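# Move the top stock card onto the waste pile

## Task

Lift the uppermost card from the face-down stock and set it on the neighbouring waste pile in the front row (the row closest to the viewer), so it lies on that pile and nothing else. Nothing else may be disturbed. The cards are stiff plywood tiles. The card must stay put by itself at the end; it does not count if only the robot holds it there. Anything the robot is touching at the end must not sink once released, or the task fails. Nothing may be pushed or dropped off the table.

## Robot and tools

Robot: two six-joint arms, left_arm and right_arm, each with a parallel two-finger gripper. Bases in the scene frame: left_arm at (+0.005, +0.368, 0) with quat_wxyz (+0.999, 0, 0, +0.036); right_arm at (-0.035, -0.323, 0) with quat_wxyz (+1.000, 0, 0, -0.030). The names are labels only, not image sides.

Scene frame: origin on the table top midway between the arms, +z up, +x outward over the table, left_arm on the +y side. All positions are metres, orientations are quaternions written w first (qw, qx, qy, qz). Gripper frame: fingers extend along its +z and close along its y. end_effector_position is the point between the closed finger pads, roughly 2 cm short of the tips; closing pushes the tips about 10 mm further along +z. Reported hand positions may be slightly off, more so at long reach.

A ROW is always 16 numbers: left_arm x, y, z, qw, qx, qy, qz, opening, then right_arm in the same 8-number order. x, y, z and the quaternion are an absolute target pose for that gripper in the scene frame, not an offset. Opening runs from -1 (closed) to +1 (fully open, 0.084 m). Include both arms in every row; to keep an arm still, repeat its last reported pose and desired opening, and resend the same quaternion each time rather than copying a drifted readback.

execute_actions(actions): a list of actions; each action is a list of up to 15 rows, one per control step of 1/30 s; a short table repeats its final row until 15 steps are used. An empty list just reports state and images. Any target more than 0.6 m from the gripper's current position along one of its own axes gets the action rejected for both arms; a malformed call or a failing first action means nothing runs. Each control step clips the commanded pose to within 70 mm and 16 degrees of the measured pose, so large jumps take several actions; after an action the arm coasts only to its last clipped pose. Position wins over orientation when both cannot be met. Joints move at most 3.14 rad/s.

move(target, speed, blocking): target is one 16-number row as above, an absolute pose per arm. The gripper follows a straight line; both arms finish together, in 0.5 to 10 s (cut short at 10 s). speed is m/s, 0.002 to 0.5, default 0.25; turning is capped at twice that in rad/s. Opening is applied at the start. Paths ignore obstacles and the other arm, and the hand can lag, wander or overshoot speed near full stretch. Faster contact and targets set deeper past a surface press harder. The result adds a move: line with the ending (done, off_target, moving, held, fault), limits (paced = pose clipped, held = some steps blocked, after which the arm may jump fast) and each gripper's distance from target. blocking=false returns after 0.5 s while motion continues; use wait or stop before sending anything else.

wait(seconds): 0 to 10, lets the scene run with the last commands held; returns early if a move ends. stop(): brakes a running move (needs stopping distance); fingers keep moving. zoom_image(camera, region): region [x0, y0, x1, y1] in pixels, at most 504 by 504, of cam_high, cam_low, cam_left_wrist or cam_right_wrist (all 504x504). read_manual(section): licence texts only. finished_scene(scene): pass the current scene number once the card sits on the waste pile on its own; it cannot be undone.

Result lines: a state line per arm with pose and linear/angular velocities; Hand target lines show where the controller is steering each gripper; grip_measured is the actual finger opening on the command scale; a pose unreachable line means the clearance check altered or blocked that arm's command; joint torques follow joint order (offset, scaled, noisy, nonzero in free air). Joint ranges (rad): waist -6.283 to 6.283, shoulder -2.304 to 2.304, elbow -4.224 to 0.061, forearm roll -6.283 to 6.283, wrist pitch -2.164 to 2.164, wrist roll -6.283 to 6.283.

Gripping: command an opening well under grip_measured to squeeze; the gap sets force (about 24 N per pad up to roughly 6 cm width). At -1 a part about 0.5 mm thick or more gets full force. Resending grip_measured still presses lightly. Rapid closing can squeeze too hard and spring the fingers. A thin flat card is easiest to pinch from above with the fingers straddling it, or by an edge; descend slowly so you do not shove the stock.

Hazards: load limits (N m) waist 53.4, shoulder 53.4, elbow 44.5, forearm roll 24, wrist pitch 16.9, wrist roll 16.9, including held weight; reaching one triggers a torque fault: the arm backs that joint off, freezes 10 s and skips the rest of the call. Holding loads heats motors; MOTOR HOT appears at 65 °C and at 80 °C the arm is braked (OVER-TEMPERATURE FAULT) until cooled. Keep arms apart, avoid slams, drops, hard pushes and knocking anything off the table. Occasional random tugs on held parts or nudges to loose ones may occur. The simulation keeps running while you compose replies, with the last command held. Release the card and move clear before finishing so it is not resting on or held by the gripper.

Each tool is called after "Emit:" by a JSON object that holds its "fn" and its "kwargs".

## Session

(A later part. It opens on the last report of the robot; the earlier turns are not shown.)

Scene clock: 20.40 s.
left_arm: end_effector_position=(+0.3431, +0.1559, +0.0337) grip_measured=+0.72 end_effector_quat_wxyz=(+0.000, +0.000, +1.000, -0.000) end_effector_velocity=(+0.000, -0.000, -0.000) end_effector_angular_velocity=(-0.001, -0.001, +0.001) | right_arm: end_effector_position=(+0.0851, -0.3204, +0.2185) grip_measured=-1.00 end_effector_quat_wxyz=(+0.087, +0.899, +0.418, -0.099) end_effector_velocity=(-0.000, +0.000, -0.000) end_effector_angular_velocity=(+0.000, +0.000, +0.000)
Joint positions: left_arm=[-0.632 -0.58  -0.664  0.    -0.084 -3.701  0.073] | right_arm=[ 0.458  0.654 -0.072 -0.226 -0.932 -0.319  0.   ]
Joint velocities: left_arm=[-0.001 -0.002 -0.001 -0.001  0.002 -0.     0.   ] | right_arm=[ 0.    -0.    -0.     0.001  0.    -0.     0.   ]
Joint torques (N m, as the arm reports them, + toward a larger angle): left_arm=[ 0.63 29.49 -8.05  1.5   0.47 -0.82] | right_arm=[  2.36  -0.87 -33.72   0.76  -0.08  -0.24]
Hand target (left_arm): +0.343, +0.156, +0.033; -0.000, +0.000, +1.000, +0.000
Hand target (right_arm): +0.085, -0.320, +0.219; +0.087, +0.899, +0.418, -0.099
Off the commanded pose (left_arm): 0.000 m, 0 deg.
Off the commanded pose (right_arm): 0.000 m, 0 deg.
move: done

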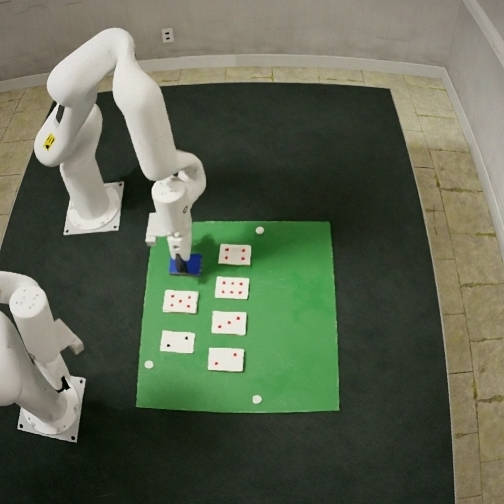

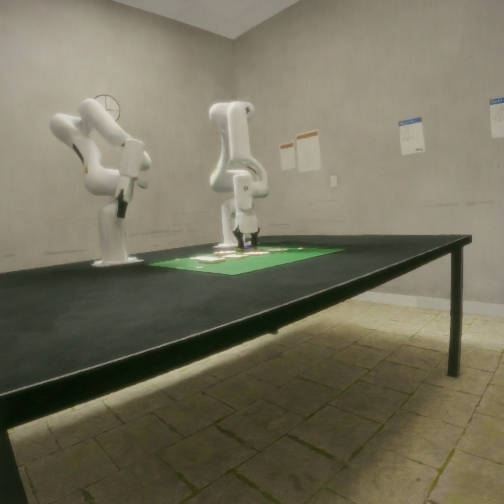

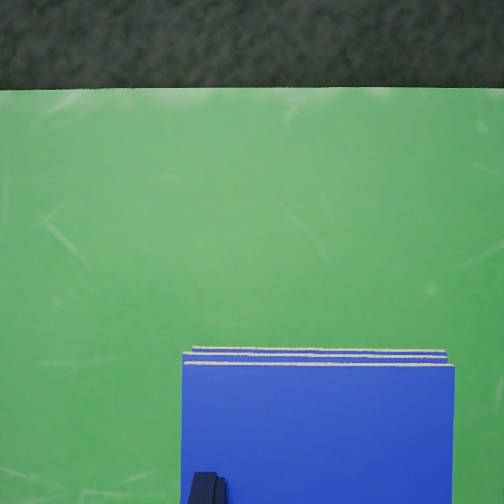

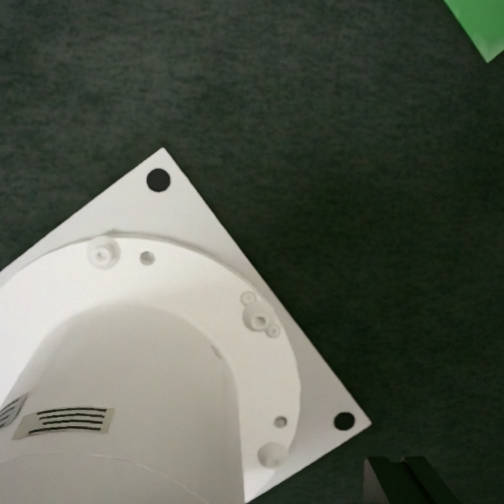

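Emit:
{"fn": "execute_actions", "kwargs": {"actions": [[[0.343,0.156,0.039,0,0,1,0,0.714, 0.0851,-0.3204,0.2185,0.087,0.899,0.418,-0.099,-1]],[[0.345,0.139,0.039,0,0,1,0,0.714, 0.0851,-0.3204,0.2185,0.087,0.899,0.418,-0.099,-1]],[[0.345,0.139,0.036,0,0,1,0,0.714, 0.0851,-0.3204,0.2185,0.087,0.899,0.418,-0.099,-1],[0.345,0.139,0.0355,0,0,1,0,0.714, 0.0851,-0.3204,0.2185,0.087,0.899,0.418,-0.099,-1],[0.345,0.139,0.035,0,0,1,0,0.714, 0.0851,-0.3204,0.2185,0.087,0.899,0.418,-0.099,-1],[0.345,0.139,0.0345,0,0,1,0,0.714, 0.0851,-0.3204,0.2185,0.087,0.899,0.418,-0.099,-1],[0.345,0.139,0.034,0,0,1,0,0.714, 0.0851,-0.3204,0.2185,0.087,0.899,0.418,-0.099,-1],[0.345,0.139,0.0335,0,0,1,0,0.714, 0.0851,-0.3204,0.2185,0.087,0.899,0.418,-0.099,-1],[0.345,0.139,0.033,0,0,1,0,0.714, 0.0851,-0.3204,0.2185,0.087,0.899,0.418,-0.099,-1],[0.345,0.139,0.0327,0,0,1,0,0.714, 0.0851,-0.3204,0.2185,0.087,0.899,0.418,-0.099,-1]]]}}

Scene clock: 23.27 s.
left_arm: end_effector_position=(+0.3450, +0.1390, +0.0327) grip_measured=+0.71 end_effector_quat_wxyz=(+0.000, -0.000, +1.000, -0.000) end_effector_velocity=(+0.001, -0.000, -0.000) end_effector_angular_velocity=(-0.001, -0.002, +0.001) | right_arm: end_effector_position=(+0.0851, -0.3204, +0.2185) grip_measured=-1.00 end_effector_quat_wxyz=(+0.087, +0.899, +0.418, -0.099) end_effector_velocity=(-0.000, -0.001, -0.000) end_effector_angular_velocity=(-0.002, +0.002, +0.001)
Joint positions: left_arm=[-0.664 -0.596 -0.694  0.    -0.097 -3.733  0.073] | right_arm=[ 0.458  0.654 -0.072 -0.226 -0.932 -0.319  0.   ]
Joint velocities: left_arm=[ 0.    -0.001 -0.001  0.     0.002 -0.001  0.   ] | right_arm=[-0.    -0.001  0.    -0.002 -0.002  0.     0.   ]
Joint torques (N m, as the arm reports them, + toward a larger angle): left_arm=[ -0.57  42.82 -10.     1.27  -0.66  -0.51] | right_arm=[  5.    -3.64 -32.65   0.77  -0.17  -0.19]
Hand target (left_arm): +0.345, +0.139, +0.033; +0.000, -0.000, +1.000, +0.000
Hand target (right_arm): +0.085, -0.320, +0.218; +0.087, +0.899, +0.418, -0.099
Off the commanded pose (left_arm): 0.000 m, 0 deg.
Off the commanded pose (right_arm): 0.000 m, 0 deg.

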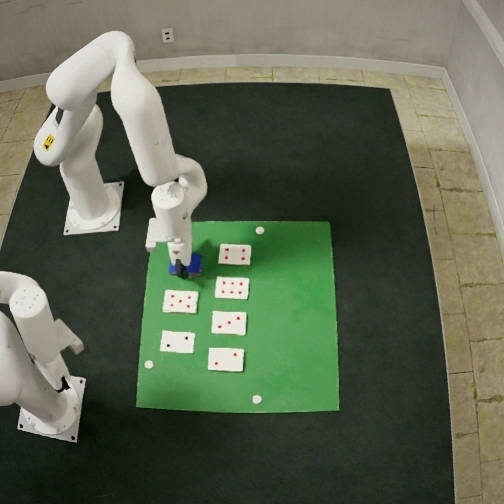

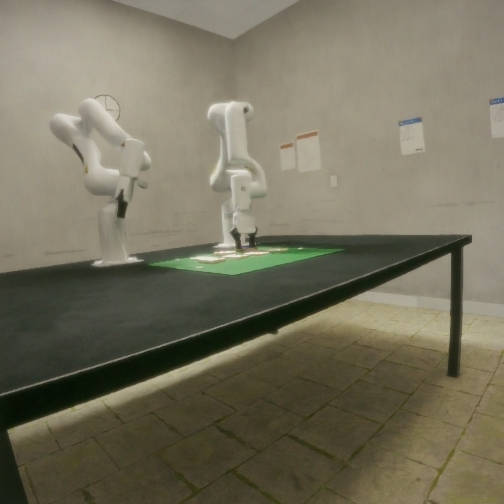

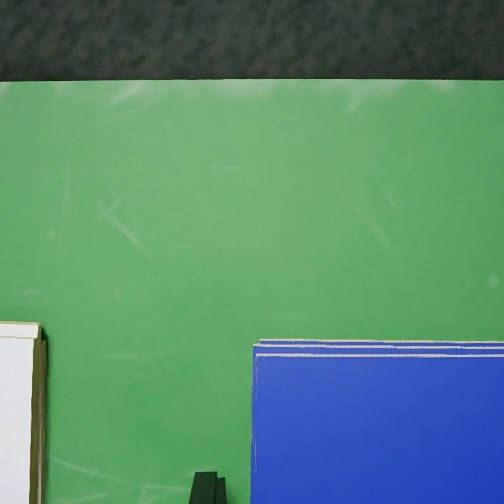

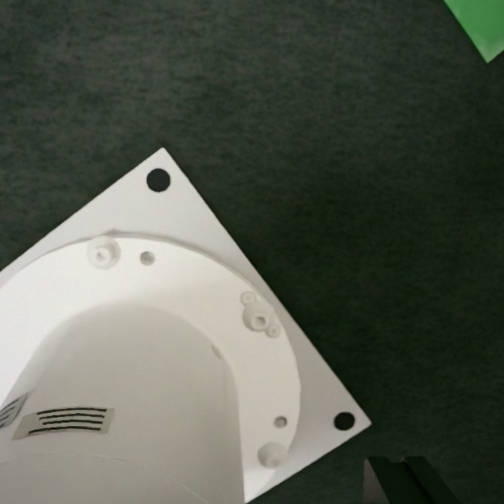

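Emit:
{"fn": "execute_actions", "kwargs": {"actions": [[[0.345,0.139,0.0327,0,0,1,0,0.68, 0.0851,-0.3204,0.2185,0.087,0.899,0.418,-0.099,-1],[0.345,0.139,0.0327,0,0,1,0,0.65, 0.0851,-0.3204,0.2185,0.087,0.899,0.418,-0.099,-1],[0.345,0.139,0.0327,0,0,1,0,0.62, 0.0851,-0.3204,0.2185,0.087,0.899,0.418,-0.099,-1],[0.345,0.139,0.0327,0,0,1,0,0.59, 0.0851,-0.3204,0.2185,0.087,0.899,0.418,-0.099,-1],[0.345,0.139,0.0327,0,0,1,0,0.56, 0.0851,-0.3204,0.2185,0.087,0.899,0.418,-0.099,-1],[0.345,0.139,0.0327,0,0,1,0,0.53, 0.0851,-0.3204,0.2185,0.087,0.899,0.418,-0.099,-1],[0.345,0.139,0.0327,0,0,1,0,0.50, 0.0851,-0.3204,0.2185,0.087,0.899,0.418,-0.099,-1],[0.345,0.139,0.0327,0,0,1,0,0.47, 0.0851,-0.3204,0.2185,0.087,0.899,0.418,-0.099,-1],[0.345,0.139,0.0327,0,0,1,0,0.44, 0.0851,-0.3204,0.2185,0.087,0.899,0.418,-0.099,-1],[0.345,0.139,0.0327,0,0,1,0,0.41, 0.0851,-0.3204,0.2185,0.087,0.899,0.418,-0.099,-1],[0.345,0.139,0.0327,0,0,1,0,0.38, 0.0851,-0.3204,0.2185,0.087,0.899,0.418,-0.099,-1],[0.345,0.139,0.0327,0,0,1,0,0.35, 0.0851,-0.3204,0.2185,0.087,0.899,0.418,-0.099,-1],[0.345,0.139,0.0327,0,0,1,0,0.32, 0.0851,-0.3204,0.2185,0.087,0.899,0.418,-0.099,-1],[0.345,0.139,0.0327,0,0,1,0,0.30, 0.0851,-0.3204,0.2185,0.087,0.899,0.418,-0.099,-1]]]}}

Scene clock: 24.10 s.
left_arm: end_effector_position=(+0.3450, +0.1390, +0.0328) grip_measured=+0.46 end_effector_quat_wxyz=(-0.000, -0.000, +1.000, +0.000) end_effector_velocity=(+0.001, +0.000, +0.000) end_effector_angular_velocity=(-0.001, -0.001, +0.002) | right_arm: end_effector_position=(+0.0851, -0.3204, +0.2185) grip_measured=-1.00 end_effector_quat_wxyz=(+0.087, +0.899, +0.418, -0.099) end_effector_velocity=(-0.000, +0.000, +0.000) end_effector_angular_velocity=(+0.000, +0.002, -0.000)
Joint positions: left_arm=[-0.664 -0.596 -0.694  0.    -0.097 -3.733  0.063] | right_arm=[ 0.458  0.654 -0.072 -0.226 -0.932 -0.319  0.   ]
Joint velocities: left_arm=[ 0.001  0.     0.    -0.     0.002  0.     0.   ] | right_arm=[-0.001 -0.    -0.     0.001 -0.001 -0.002  0.   ]
Joint torques (N m, as the arm reports them, + toward a larger angle): left_arm=[ -3.11  40.   -10.28   0.64  -0.33  -0.57] | right_arm=[  4.16  -4.62 -32.67   0.75   0.05  -0.31]
Hand target (left_arm): +0.345, +0.139, +0.033; -0.000, -0.000, +1.000, +0.000
Hand target (right_arm): +0.085, -0.320, +0.219; +0.087, +0.899, +0.418, -0.099
Off the commanded pose (left_arm): 0.000 m, 0 deg.
Off the commanded pose (right_arm): 0.000 m, 0 deg.

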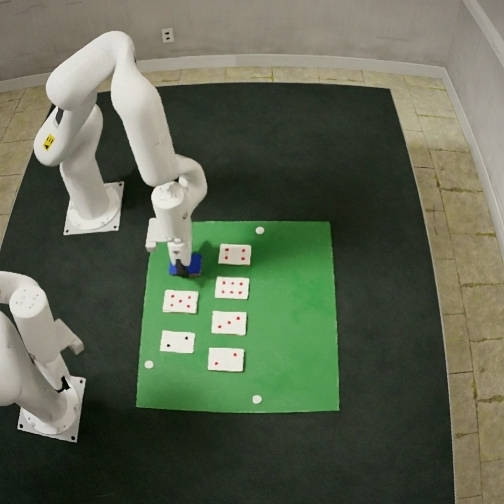

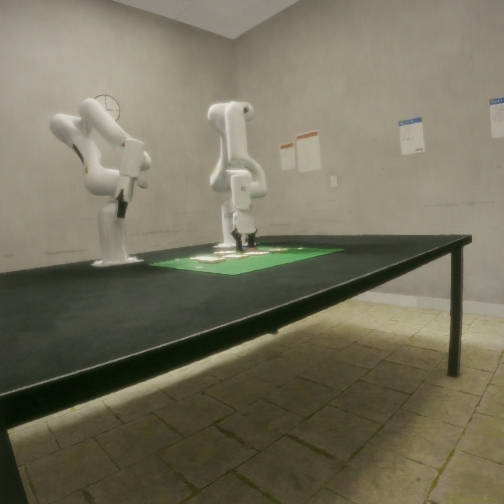

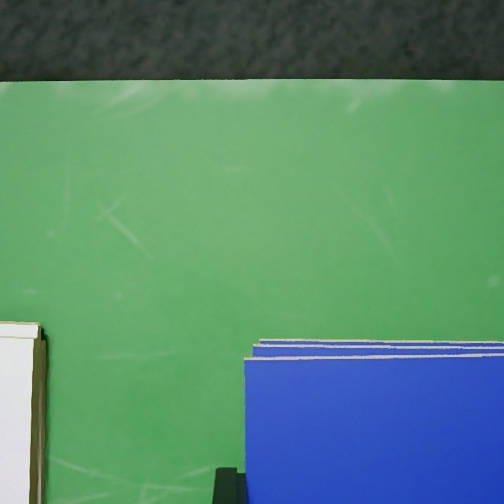

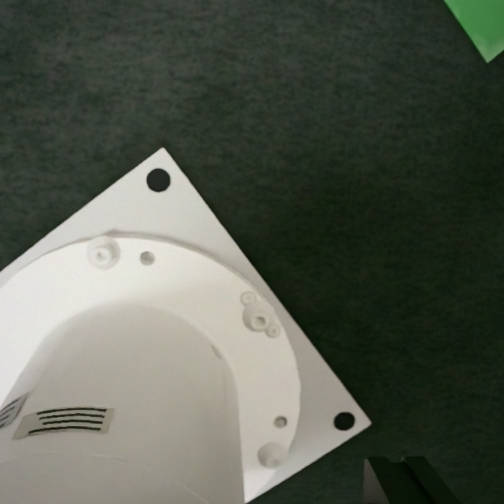

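Emit:
{"fn": "move", "kwargs": {"target": [0.345,0.139,0.045,0,0,1,0,0.25, 0.0851,-0.3204,0.2185,0.087,0.899,0.418,-0.099,-1], "speed": 0.02}}

Scene clock: 25.10 s.
left_arm: end_effector_position=(+0.3450, +0.1390, +0.0449) grip_measured=+0.46 end_effector_quat_wxyz=(-0.000, +0.000, +1.000, -0.000) end_effector_velocity=(-0.001, +0.000, +0.000) end_effector_angular_velocity=(+0.002, +0.002, -0.000) | right_arm: end_effector_position=(+0.0851, -0.3204, +0.2185) grip_measured=-1.00 end_effector_quat_wxyz=(+0.087, +0.899, +0.418, -0.099) end_effector_velocity=(+0.000, +0.000, -0.000) end_effector_angular_velocity=(+0.001, -0.001, -0.003)
Joint positions: left_arm=[-0.664 -0.564 -0.687 -0.    -0.124 -3.733  0.063] | right_arm=[ 0.458  0.654 -0.072 -0.226 -0.932 -0.319  0.   ]
Joint velocities: left_arm=[-0.001  0.001  0.001 -0.001 -0.003  0.     0.   ] | right_arm=[-0.001 -0.    -0.     0.001  0.001  0.002  0.   ]
Joint torques (N m, as the arm reports them, + toward a larger angle): left_arm=[ 0.34 40.7  -9.9   1.14 -0.68 -0.48] | right_arm=[  1.17  -3.76 -32.52   0.87  -0.23  -0.59]
Hand target (left_arm): +0.345, +0.139, +0.045; -0.000, +0.000, +1.000, -0.000
Hand target (right_arm): +0.085, -0.320, +0.218; +0.087, +0.899, +0.418, -0.099
Off the commanded pose (left_arm): 0.000 m, 0 deg.
Off the commanded pose (right_arm): 0.000 m, 0 deg.
move: done

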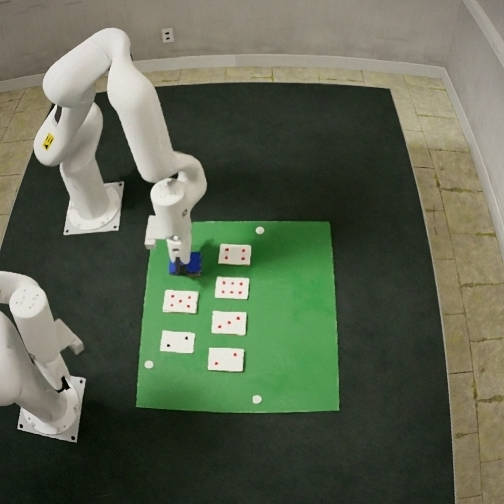

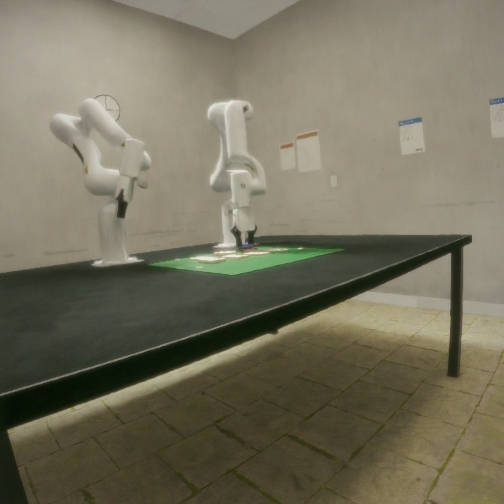

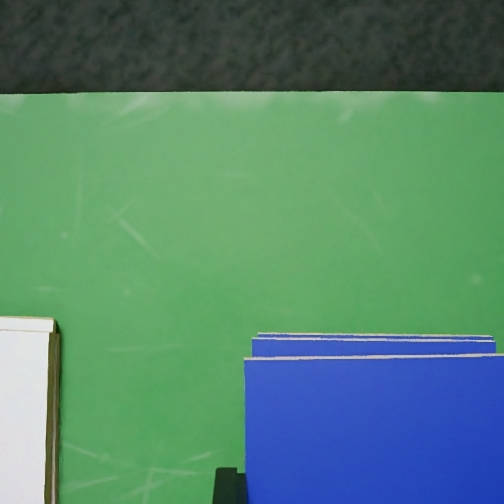

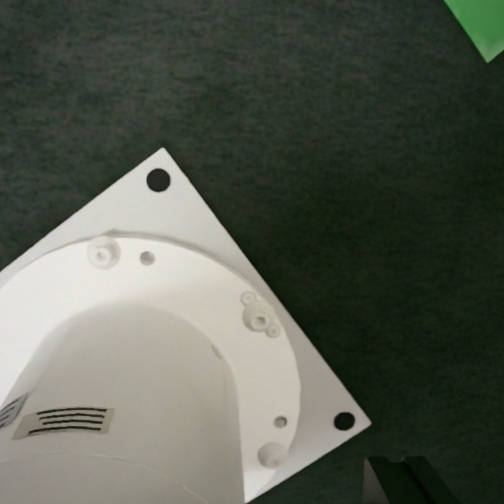

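Emit:
{"fn": "move", "kwargs": {"target": [0.343,0.019,0.045,0,0,1,0,0.25, 0.0851,-0.3204,0.2185,0.087,0.899,0.418,-0.099,-1], "speed": 0.12}}

Scene clock: 26.90 s.
left_arm: end_effector_position=(+0.3429, +0.0189, +0.0452) grip_measured=+0.46 end_effector_quat_wxyz=(-0.000, -0.000, +1.000, -0.000) end_effector_velocity=(-0.001, -0.002, -0.000) end_effector_angular_velocity=(+0.002, -0.001, -0.001) | right_arm: end_effector_position=(+0.0851, -0.3204, +0.2185) grip_measured=-1.00 end_effector_quat_wxyz=(+0.087, +0.899, +0.418, -0.099) end_effector_velocity=(+0.000, -0.000, +0.000) end_effector_angular_velocity=(-0.000, -0.001, +0.002)
Joint positions: left_arm=[-0.873 -0.669 -0.9   -0.004 -0.231 -3.938  0.063] | right_arm=[ 0.458  0.654 -0.072 -0.226 -0.932 -0.319  0.   ]
Joint velocities: left_arm=[-0.004 -0.002 -0.002  0.008 -0.001 -0.011 -0.   ] | right_arm=[-0.    -0.001 -0.001 -0.001  0.    -0.001  0.   ]
Joint torques (N m, as the arm reports them, + toward a larger angle): left_arm=[  0.65  46.08 -11.96   1.08  -0.6   -0.68] | right_arm=[  4.09  -5.52 -32.57   1.63  -0.1   -0.38]
Hand target (left_arm): +0.343, +0.019, +0.045; -0.000, +0.000, +1.000, -0.000
Hand target (right_arm): +0.085, -0.320, +0.219; +0.087, +0.899, +0.418, -0.099
Off the commanded pose (left_arm): 0.000 m, 0 deg.
Off the commanded pose (right_arm): 0.000 m, 0 deg.
move: done

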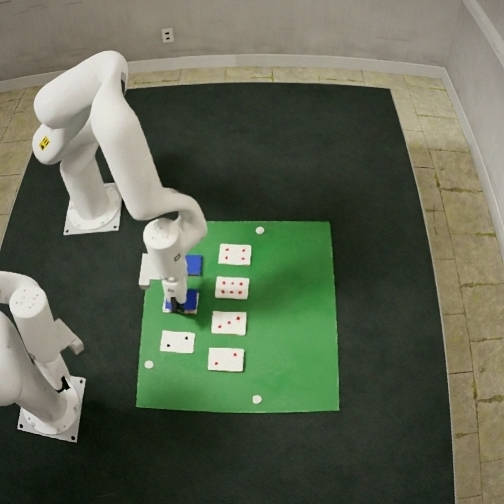

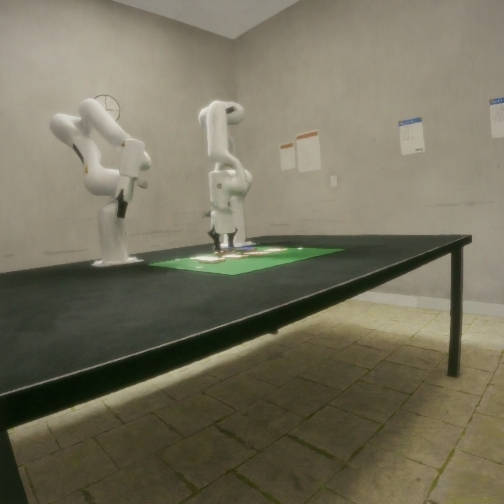

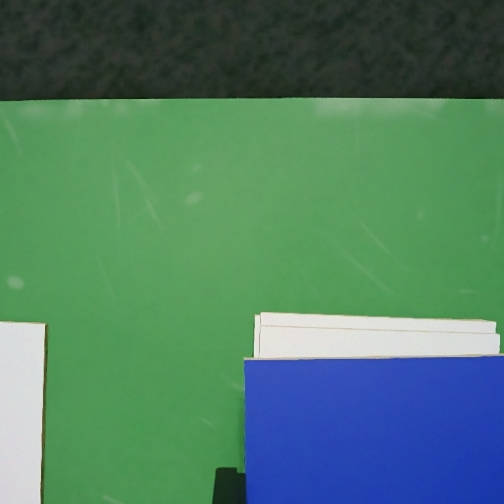

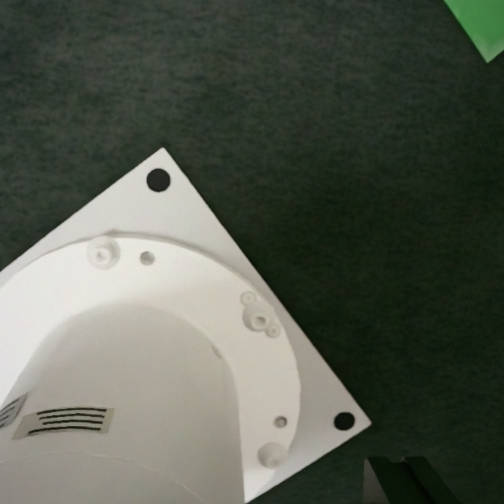

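Emit:
{"fn": "move", "kwargs": {"target": [0.340,0.019,0.0325,0,0.0262,0.9997,0,0.25, 0.0851,-0.3204,0.2185,0.087,0.899,0.418,-0.099,-1], "speed": 0.02}}

Scene clock: 28.87 s.
left_arm: end_effector_position=(+0.3400, +0.0190, +0.0325) grip_measured=+0.46 end_effector_quat_wxyz=(+0.000, +0.026, +1.000, +0.000) end_effector_velocity=(+0.001, +0.000, -0.001) end_effector_angular_velocity=(-0.001, -0.001, -0.003) | right_arm: end_effector_position=(+0.0851, -0.3204, +0.2185) grip_measured=-1.00 end_effector_quat_wxyz=(+0.087, +0.899, +0.418, -0.099) end_effector_velocity=(-0.000, -0.000, -0.000) end_effector_angular_velocity=(-0.001, -0.000, +0.000)
Joint positions: left_arm=[-0.878 -0.695 -0.901  0.    -0.205 -3.895  0.063] | right_arm=[ 0.458  0.654 -0.072 -0.226 -0.932 -0.319  0.   ]
Joint velocities: left_arm=[ 0.001 -0.002 -0.001 -0.001  0.002  0.005  0.   ] | right_arm=[-0.     0.     0.001 -0.001  0.     0.     0.   ]
Joint torques (N m, as the arm reports them, + toward a larger angle): left_arm=[ -0.38  46.93 -11.82   1.07  -0.64  -0.26] | right_arm=[  2.69  -1.14 -33.07  -0.2   -0.21  -0.24]
Hand target (left_arm): +0.340, +0.019, +0.032; +0.000, +0.026, +1.000, +0.000
Hand target (right_arm): +0.085, -0.320, +0.219; +0.087, +0.899, +0.418, -0.099
Off the commanded pose (left_arm): 0.000 m, 0 deg.
Off the commanded pose (right_arm): 0.000 m, 0 deg.
move: done

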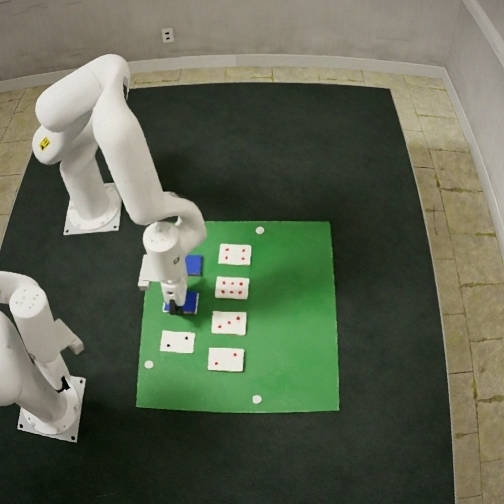

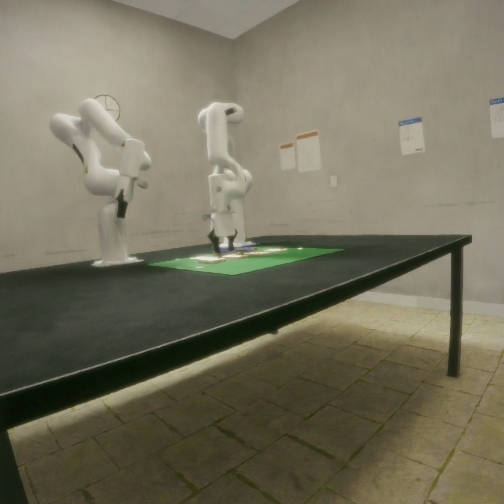

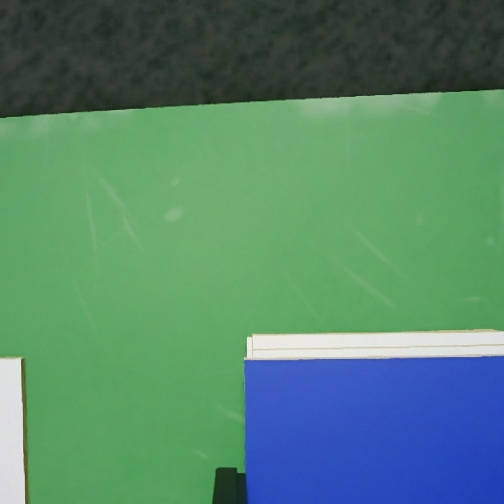

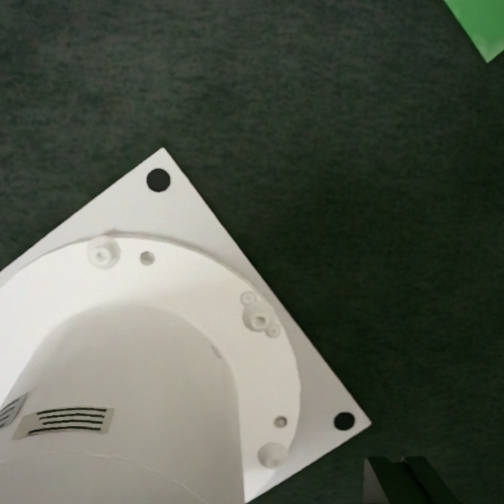

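Emit:
{"fn": "move", "kwargs": {"target": [0.339,0.0205,0.030,0,0.0262,0.9997,0,0.25, 0.0851,-0.3204,0.2185,0.087,0.899,0.418,-0.099,-1], "speed": 0.005}}

Scene clock: 29.83 s.
left_arm: end_effector_position=(+0.3390, +0.0204, +0.0301) grip_measured=+0.46 end_effector_quat_wxyz=(+0.000, +0.026, +1.000, -0.000) end_effector_velocity=(-0.000, -0.000, -0.000) end_effector_angular_velocity=(+0.000, -0.000, -0.001) | right_arm: end_effector_position=(+0.0851, -0.3204, +0.2185) grip_measured=-1.00 end_effector_quat_wxyz=(+0.087, +0.899, +0.418, -0.099) end_effector_velocity=(+0.001, +0.000, +0.000) end_effector_angular_velocity=(+0.001, -0.003, +0.002)
Joint positions: left_arm=[-0.877 -0.698 -0.897  0.    -0.198 -3.894  0.063] | right_arm=[ 0.458  0.654 -0.072 -0.226 -0.932 -0.319  0.   ]
Joint velocities: left_arm=[-0.001 -0.001  0.     0.     0.001  0.     0.   ] | right_arm=[-0.001  0.001 -0.001 -0.001  0.001 -0.002  0.   ]
Joint torques (N m, as the arm reports them, + toward a larger angle): left_arm=[ -1.13  45.9  -11.3    1.31  -0.4   -0.49] | right_arm=[  3.86  -0.65 -33.04   0.41  -0.11  -0.5 ]
Hand target (left_arm): +0.339, +0.020, +0.030; +0.000, +0.026, +1.000, +0.000
Hand target (right_arm): +0.085, -0.320, +0.218; +0.087, +0.899, +0.418, -0.099
Off the commanded pose (left_arm): 0.000 m, 0 deg.
Off the commanded pose (right_arm): 0.000 m, 0 deg.
move: done

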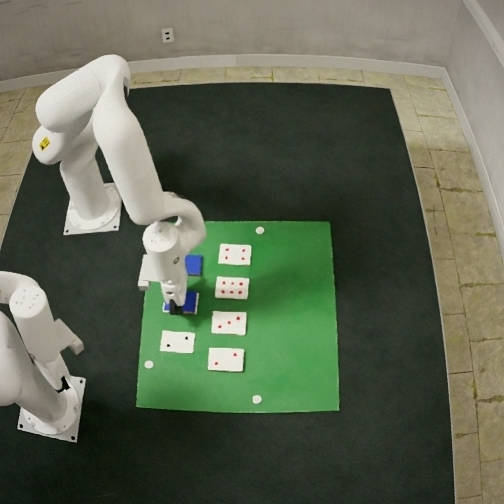

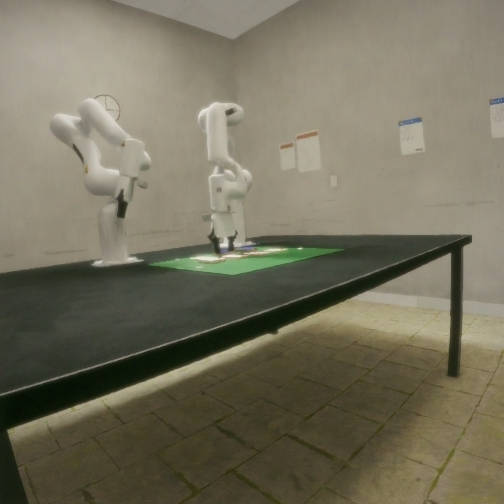

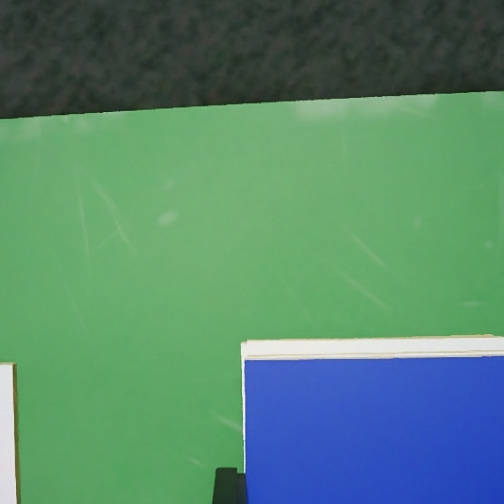

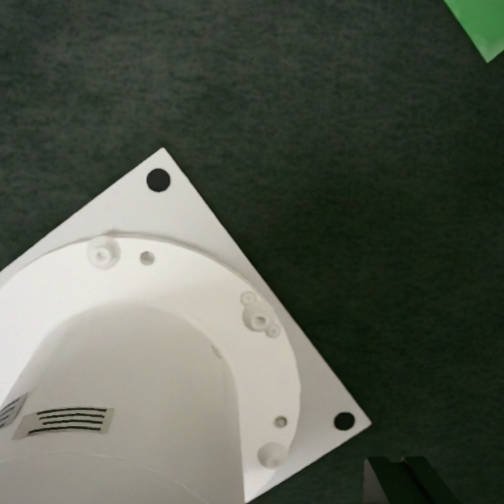

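Emit:
{"fn": "move", "kwargs": {"target": [0.339,0.0205,0.0288,0,0.0262,0.9997,0,0.25, 0.0851,-0.3204,0.2185,0.087,0.899,0.418,-0.099,-1], "speed": 0.004}}

Scene clock: 30.70 s.
left_arm: end_effector_position=(+0.3391, +0.0204, +0.0292) grip_measured=+0.47 end_effector_quat_wxyz=(-0.000, +0.026, +1.000, +0.000) end_effector_velocity=(+0.000, +0.000, -0.000) end_effector_angular_velocity=(+0.000, +0.000, +0.001) | right_arm: end_effector_position=(+0.0851, -0.3204, +0.2185) grip_measured=-1.00 end_effector_quat_wxyz=(+0.087, +0.899, +0.418, -0.099) end_effector_velocity=(+0.000, +0.000, +0.001) end_effector_angular_velocity=(+0.001, -0.001, -0.003)
Joint positions: left_arm=[-0.877 -0.701 -0.898  0.    -0.197 -3.894  0.064] | right_arm=[ 0.458  0.654 -0.072 -0.226 -0.932 -0.319  0.   ]
Joint velocities: left_arm=[ 0.001 -0.001 -0.    -0.     0.001 -0.     0.   ] | right_arm=[-0.    -0.    -0.002  0.002 -0.     0.002  0.   ]
Joint torques (N m, as the arm reports them, + toward a larger angle): left_arm=[-0.71 27.63 -7.76  1.67  2.4  -0.4 ] | right_arm=[  4.71  -3.51 -31.61   0.18  -0.07  -0.3 ]
Hand target (left_arm): +0.339, +0.020, +0.029; +0.000, +0.026, +1.000, +0.000
Hand target (right_arm): +0.085, -0.320, +0.219; +0.087, +0.899, +0.418, -0.099
Off the commanded pose (left_arm): 0.000 m, 0 deg.
Off the commanded pose (right_arm): 0.000 m, 0 deg.
move: done

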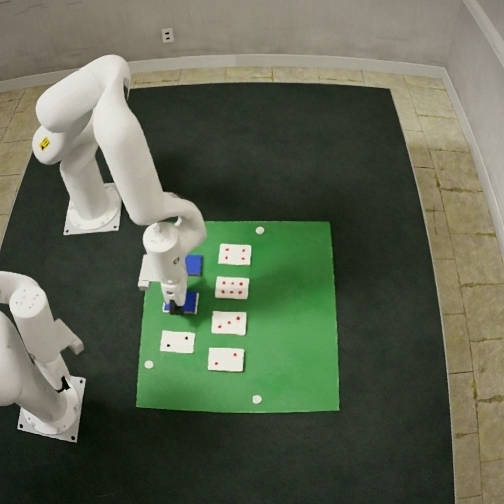

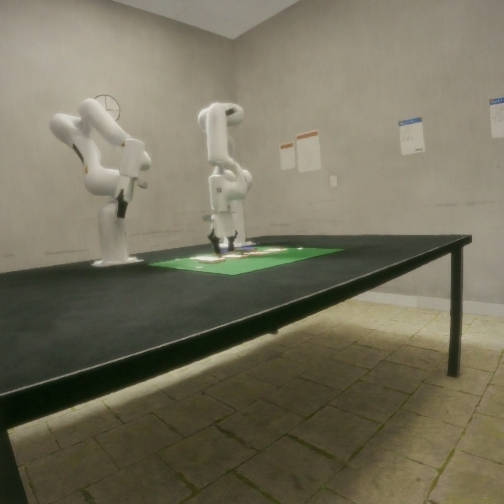

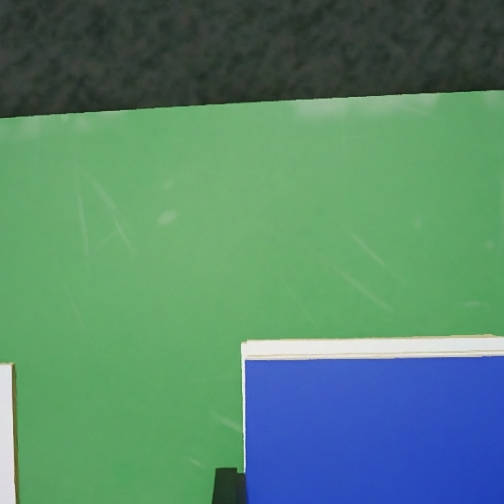

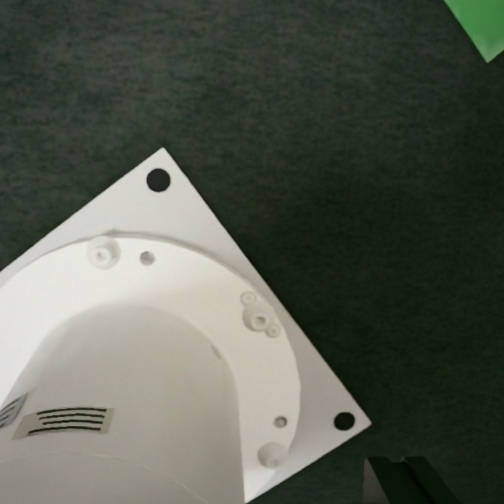

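Contact. Back off slightly, open gently, and lift.

Emit:
{"fn": "execute_actions", "kwargs": {"actions": [[[0.339,0.0205,0.0298,0,0.0262,0.9997,0,0.30, 0.0851,-0.3204,0.2185,0.087,0.899,0.418,-0.099,-1],[0.339,0.0205,0.0298,0,0.0262,0.9997,0,0.36, 0.0851,-0.3204,0.2185,0.087,0.899,0.418,-0.099,-1],[0.339,0.0205,0.0298,0,0.0262,0.9997,0,0.42, 0.0851,-0.3204,0.2185,0.087,0.899,0.418,-0.099,-1],[0.339,0.0205,0.0298,0,0.0262,0.9997,0,0.46, 0.0851,-0.3204,0.2185,0.087,0.899,0.418,-0.099,-1],[0.339,0.0205,0.0298,0,0.0262,0.9997,0,0.50, 0.0851,-0.3204,0.2185,0.087,0.899,0.418,-0.099,-1],[0.339,0.0205,0.0298,0,0.0262,0.9997,0,0.54, 0.0851,-0.3204,0.2185,0.087,0.899,0.418,-0.099,-1],[0.339,0.0205,0.0298,0,0.0262,0.9997,0,0.58, 0.0851,-0.3204,0.2185,0.087,0.899,0.418,-0.099,-1],[0.339,0.0205,0.0298,0,0.0262,0.9997,0,0.64, 0.0851,-0.3204,0.2185,0.087,0.899,0.418,-0.099,-1],[0.339,0.0205,0.0298,0,0.0262,0.9997,0,0.7, 0.0851,-0.3204,0.2185,0.087,0.899,0.418,-0.099,-1],[0.339,0.0205,0.0298,0,0.0262,0.9997,0,0.8, 0.0851,-0.3204,0.2185,0.087,0.899,0.418,-0.099,-1]]]}}

Emit:
{"fn": "move", "kwargs": {"target": [0.40,0.06,0.16,0,0.0262,0.9997,0,0.8, 0.0851,-0.3204,0.2185,0.087,0.899,0.418,-0.099,-1], "speed": 0.2}}

Scene clock: 31.53 s.
left_arm: end_effector_position=(+0.3388, +0.0206, +0.0294) grip_measured=+0.79 end_effector_quat_wxyz=(+0.000, +0.026, +1.000, -0.000) end_effector_velocity=(+0.001, -0.001, +0.003) end_effector_angular_velocity=(+0.000, +0.000, +0.001) | right_arm: end_effector_position=(+0.0851, -0.3204, +0.2185) grip_measured=-1.00 end_effector_quat_wxyz=(+0.087, +0.899, +0.418, -0.099) end_effector_velocity=(+0.000, -0.000, +0.000) end_effector_angular_velocity=(+0.000, -0.002, -0.000)
Joint positions: left_arm=[-0.877 -0.7   -0.896  0.    -0.197 -3.894  0.076] | right_arm=[ 0.458  0.654 -0.072 -0.226 -0.932 -0.319  0.   ]
Joint velocities: left_arm=[ 0.001  0.004 -0.003  0.    -0.008 -0.     0.004] | right_arm=[ 0.     0.002  0.    -0.001 -0.     0.001  0.   ]
Joint torques (N m, as the arm reports them, + toward a larger angle): left_arm=[  1.07  48.08 -11.41   0.95  -0.37  -0.32] | right_arm=[  5.09  -3.4  -32.17   0.62  -0.18  -0.43]
Hand target (left_arm): +0.339, +0.021, +0.030; +0.000, +0.026, +1.000, -0.000
Hand target (right_arm): +0.085, -0.320, +0.218; +0.087, +0.899, +0.418, -0.099
Off the commanded pose (left_arm): 0.000 m, 0 deg.
Off the commanded pose (right_arm): 0.000 m, 0 deg.

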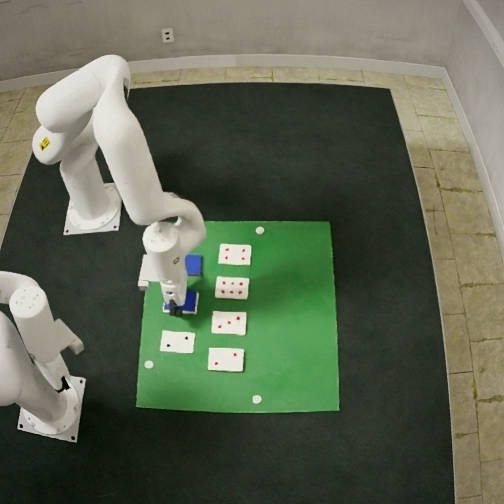

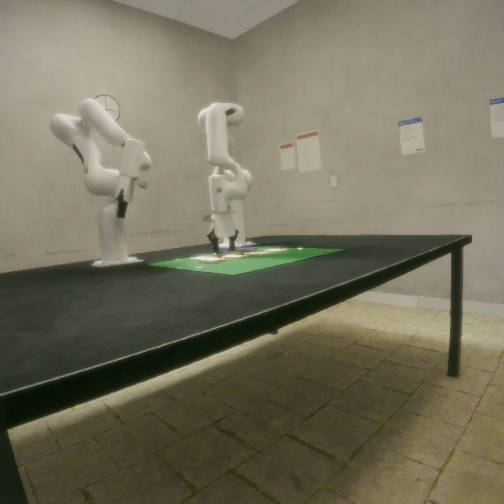

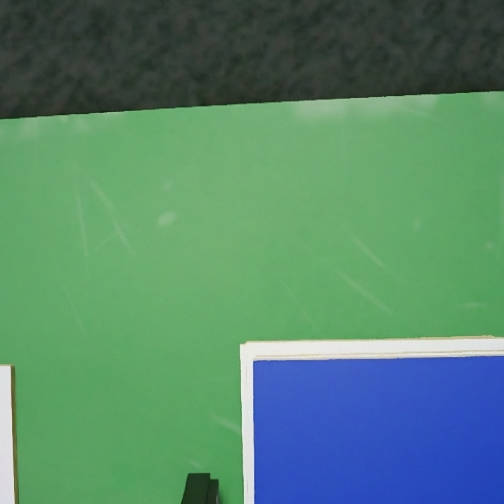

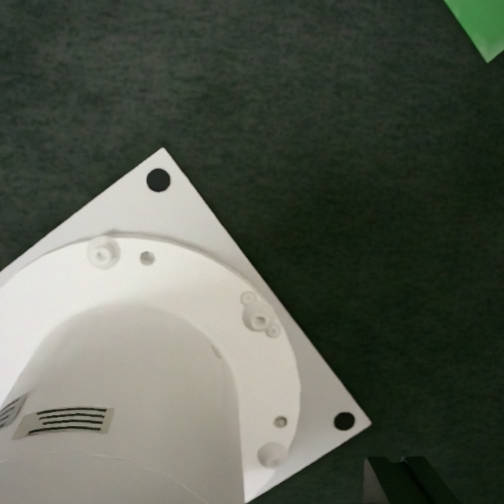

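Scene clock: 32.73 s.
left_arm: end_effector_position=(+0.3996, +0.0605, +0.1600) grip_measured=+0.80 end_effector_quat_wxyz=(-0.000, +0.026, +1.000, +0.000) end_effector_velocity=(+0.002, -0.000, +0.003) end_effector_angular_velocity=(-0.003, -0.003, -0.000) | right_arm: end_effector_position=(+0.0851, -0.3204, +0.2185) grip_measured=-1.00 end_effector_quat_wxyz=(+0.087, +0.899, +0.418, -0.099) end_effector_velocity=(-0.000, +0.000, -0.000) end_effector_angular_velocity=(+0.001, +0.001, -0.001)
Joint positions: left_arm=[-0.734 -0.455 -0.932  0.    -0.477 -3.75   0.077] | right_arm=[ 0.458  0.654 -0.072 -0.226 -0.932 -0.319  0.   ]
Joint velocities: left_arm=[ 0.002  0.004 -0.003 -0.001 -0.003  0.002 -0.   ] | right_arm=[ 0.    -0.     0.001  0.002  0.001  0.     0.   ]
Joint torques (N m, as the arm reports them, + toward a larger angle): left_arm=[  1.48  47.16 -14.66   1.54  -0.62  -0.41] | right_arm=[  3.73  -3.25 -32.81   1.39  -0.21  -0.4 ]
Hand target (left_arm): +0.400, +0.060, +0.160; +0.000, +0.026, +1.000, -0.000
Hand target (right_arm): +0.085, -0.320, +0.219; +0.087, +0.899, +0.418, -0.099
Off the commanded pose (left_arm): 0.001 m, 0 deg.
Off the commanded pose (right_arm): 0.000 m, 0 deg.
move: done

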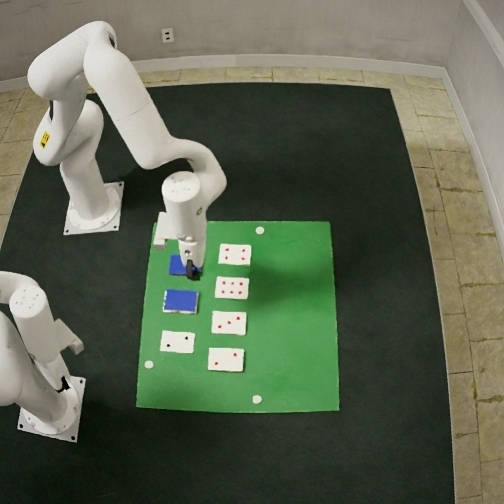

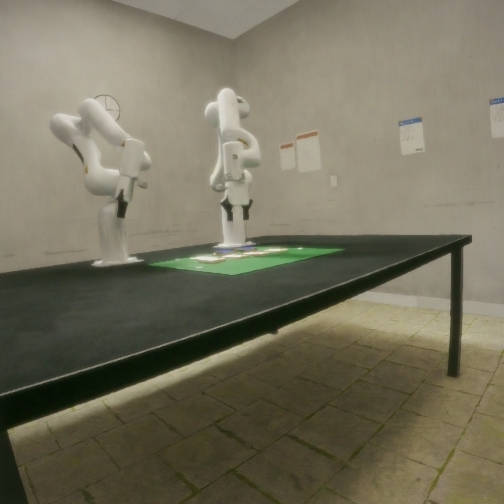

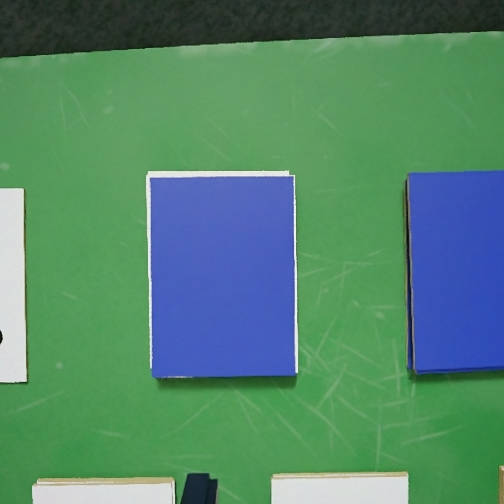

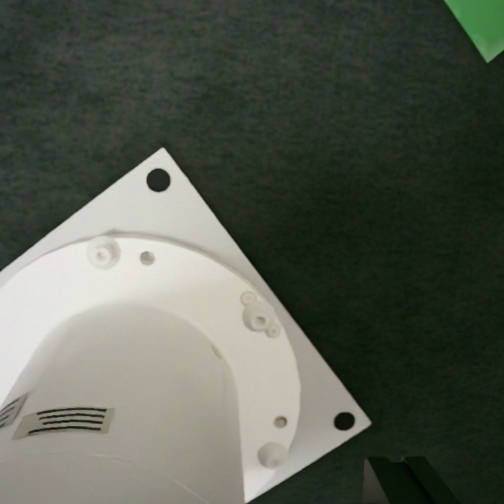

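The card is squarely on the waste pile.

Emit:
{"fn": "finished_scene", "kwargs": {"scene": 1}}

The scene is finished: the task was done.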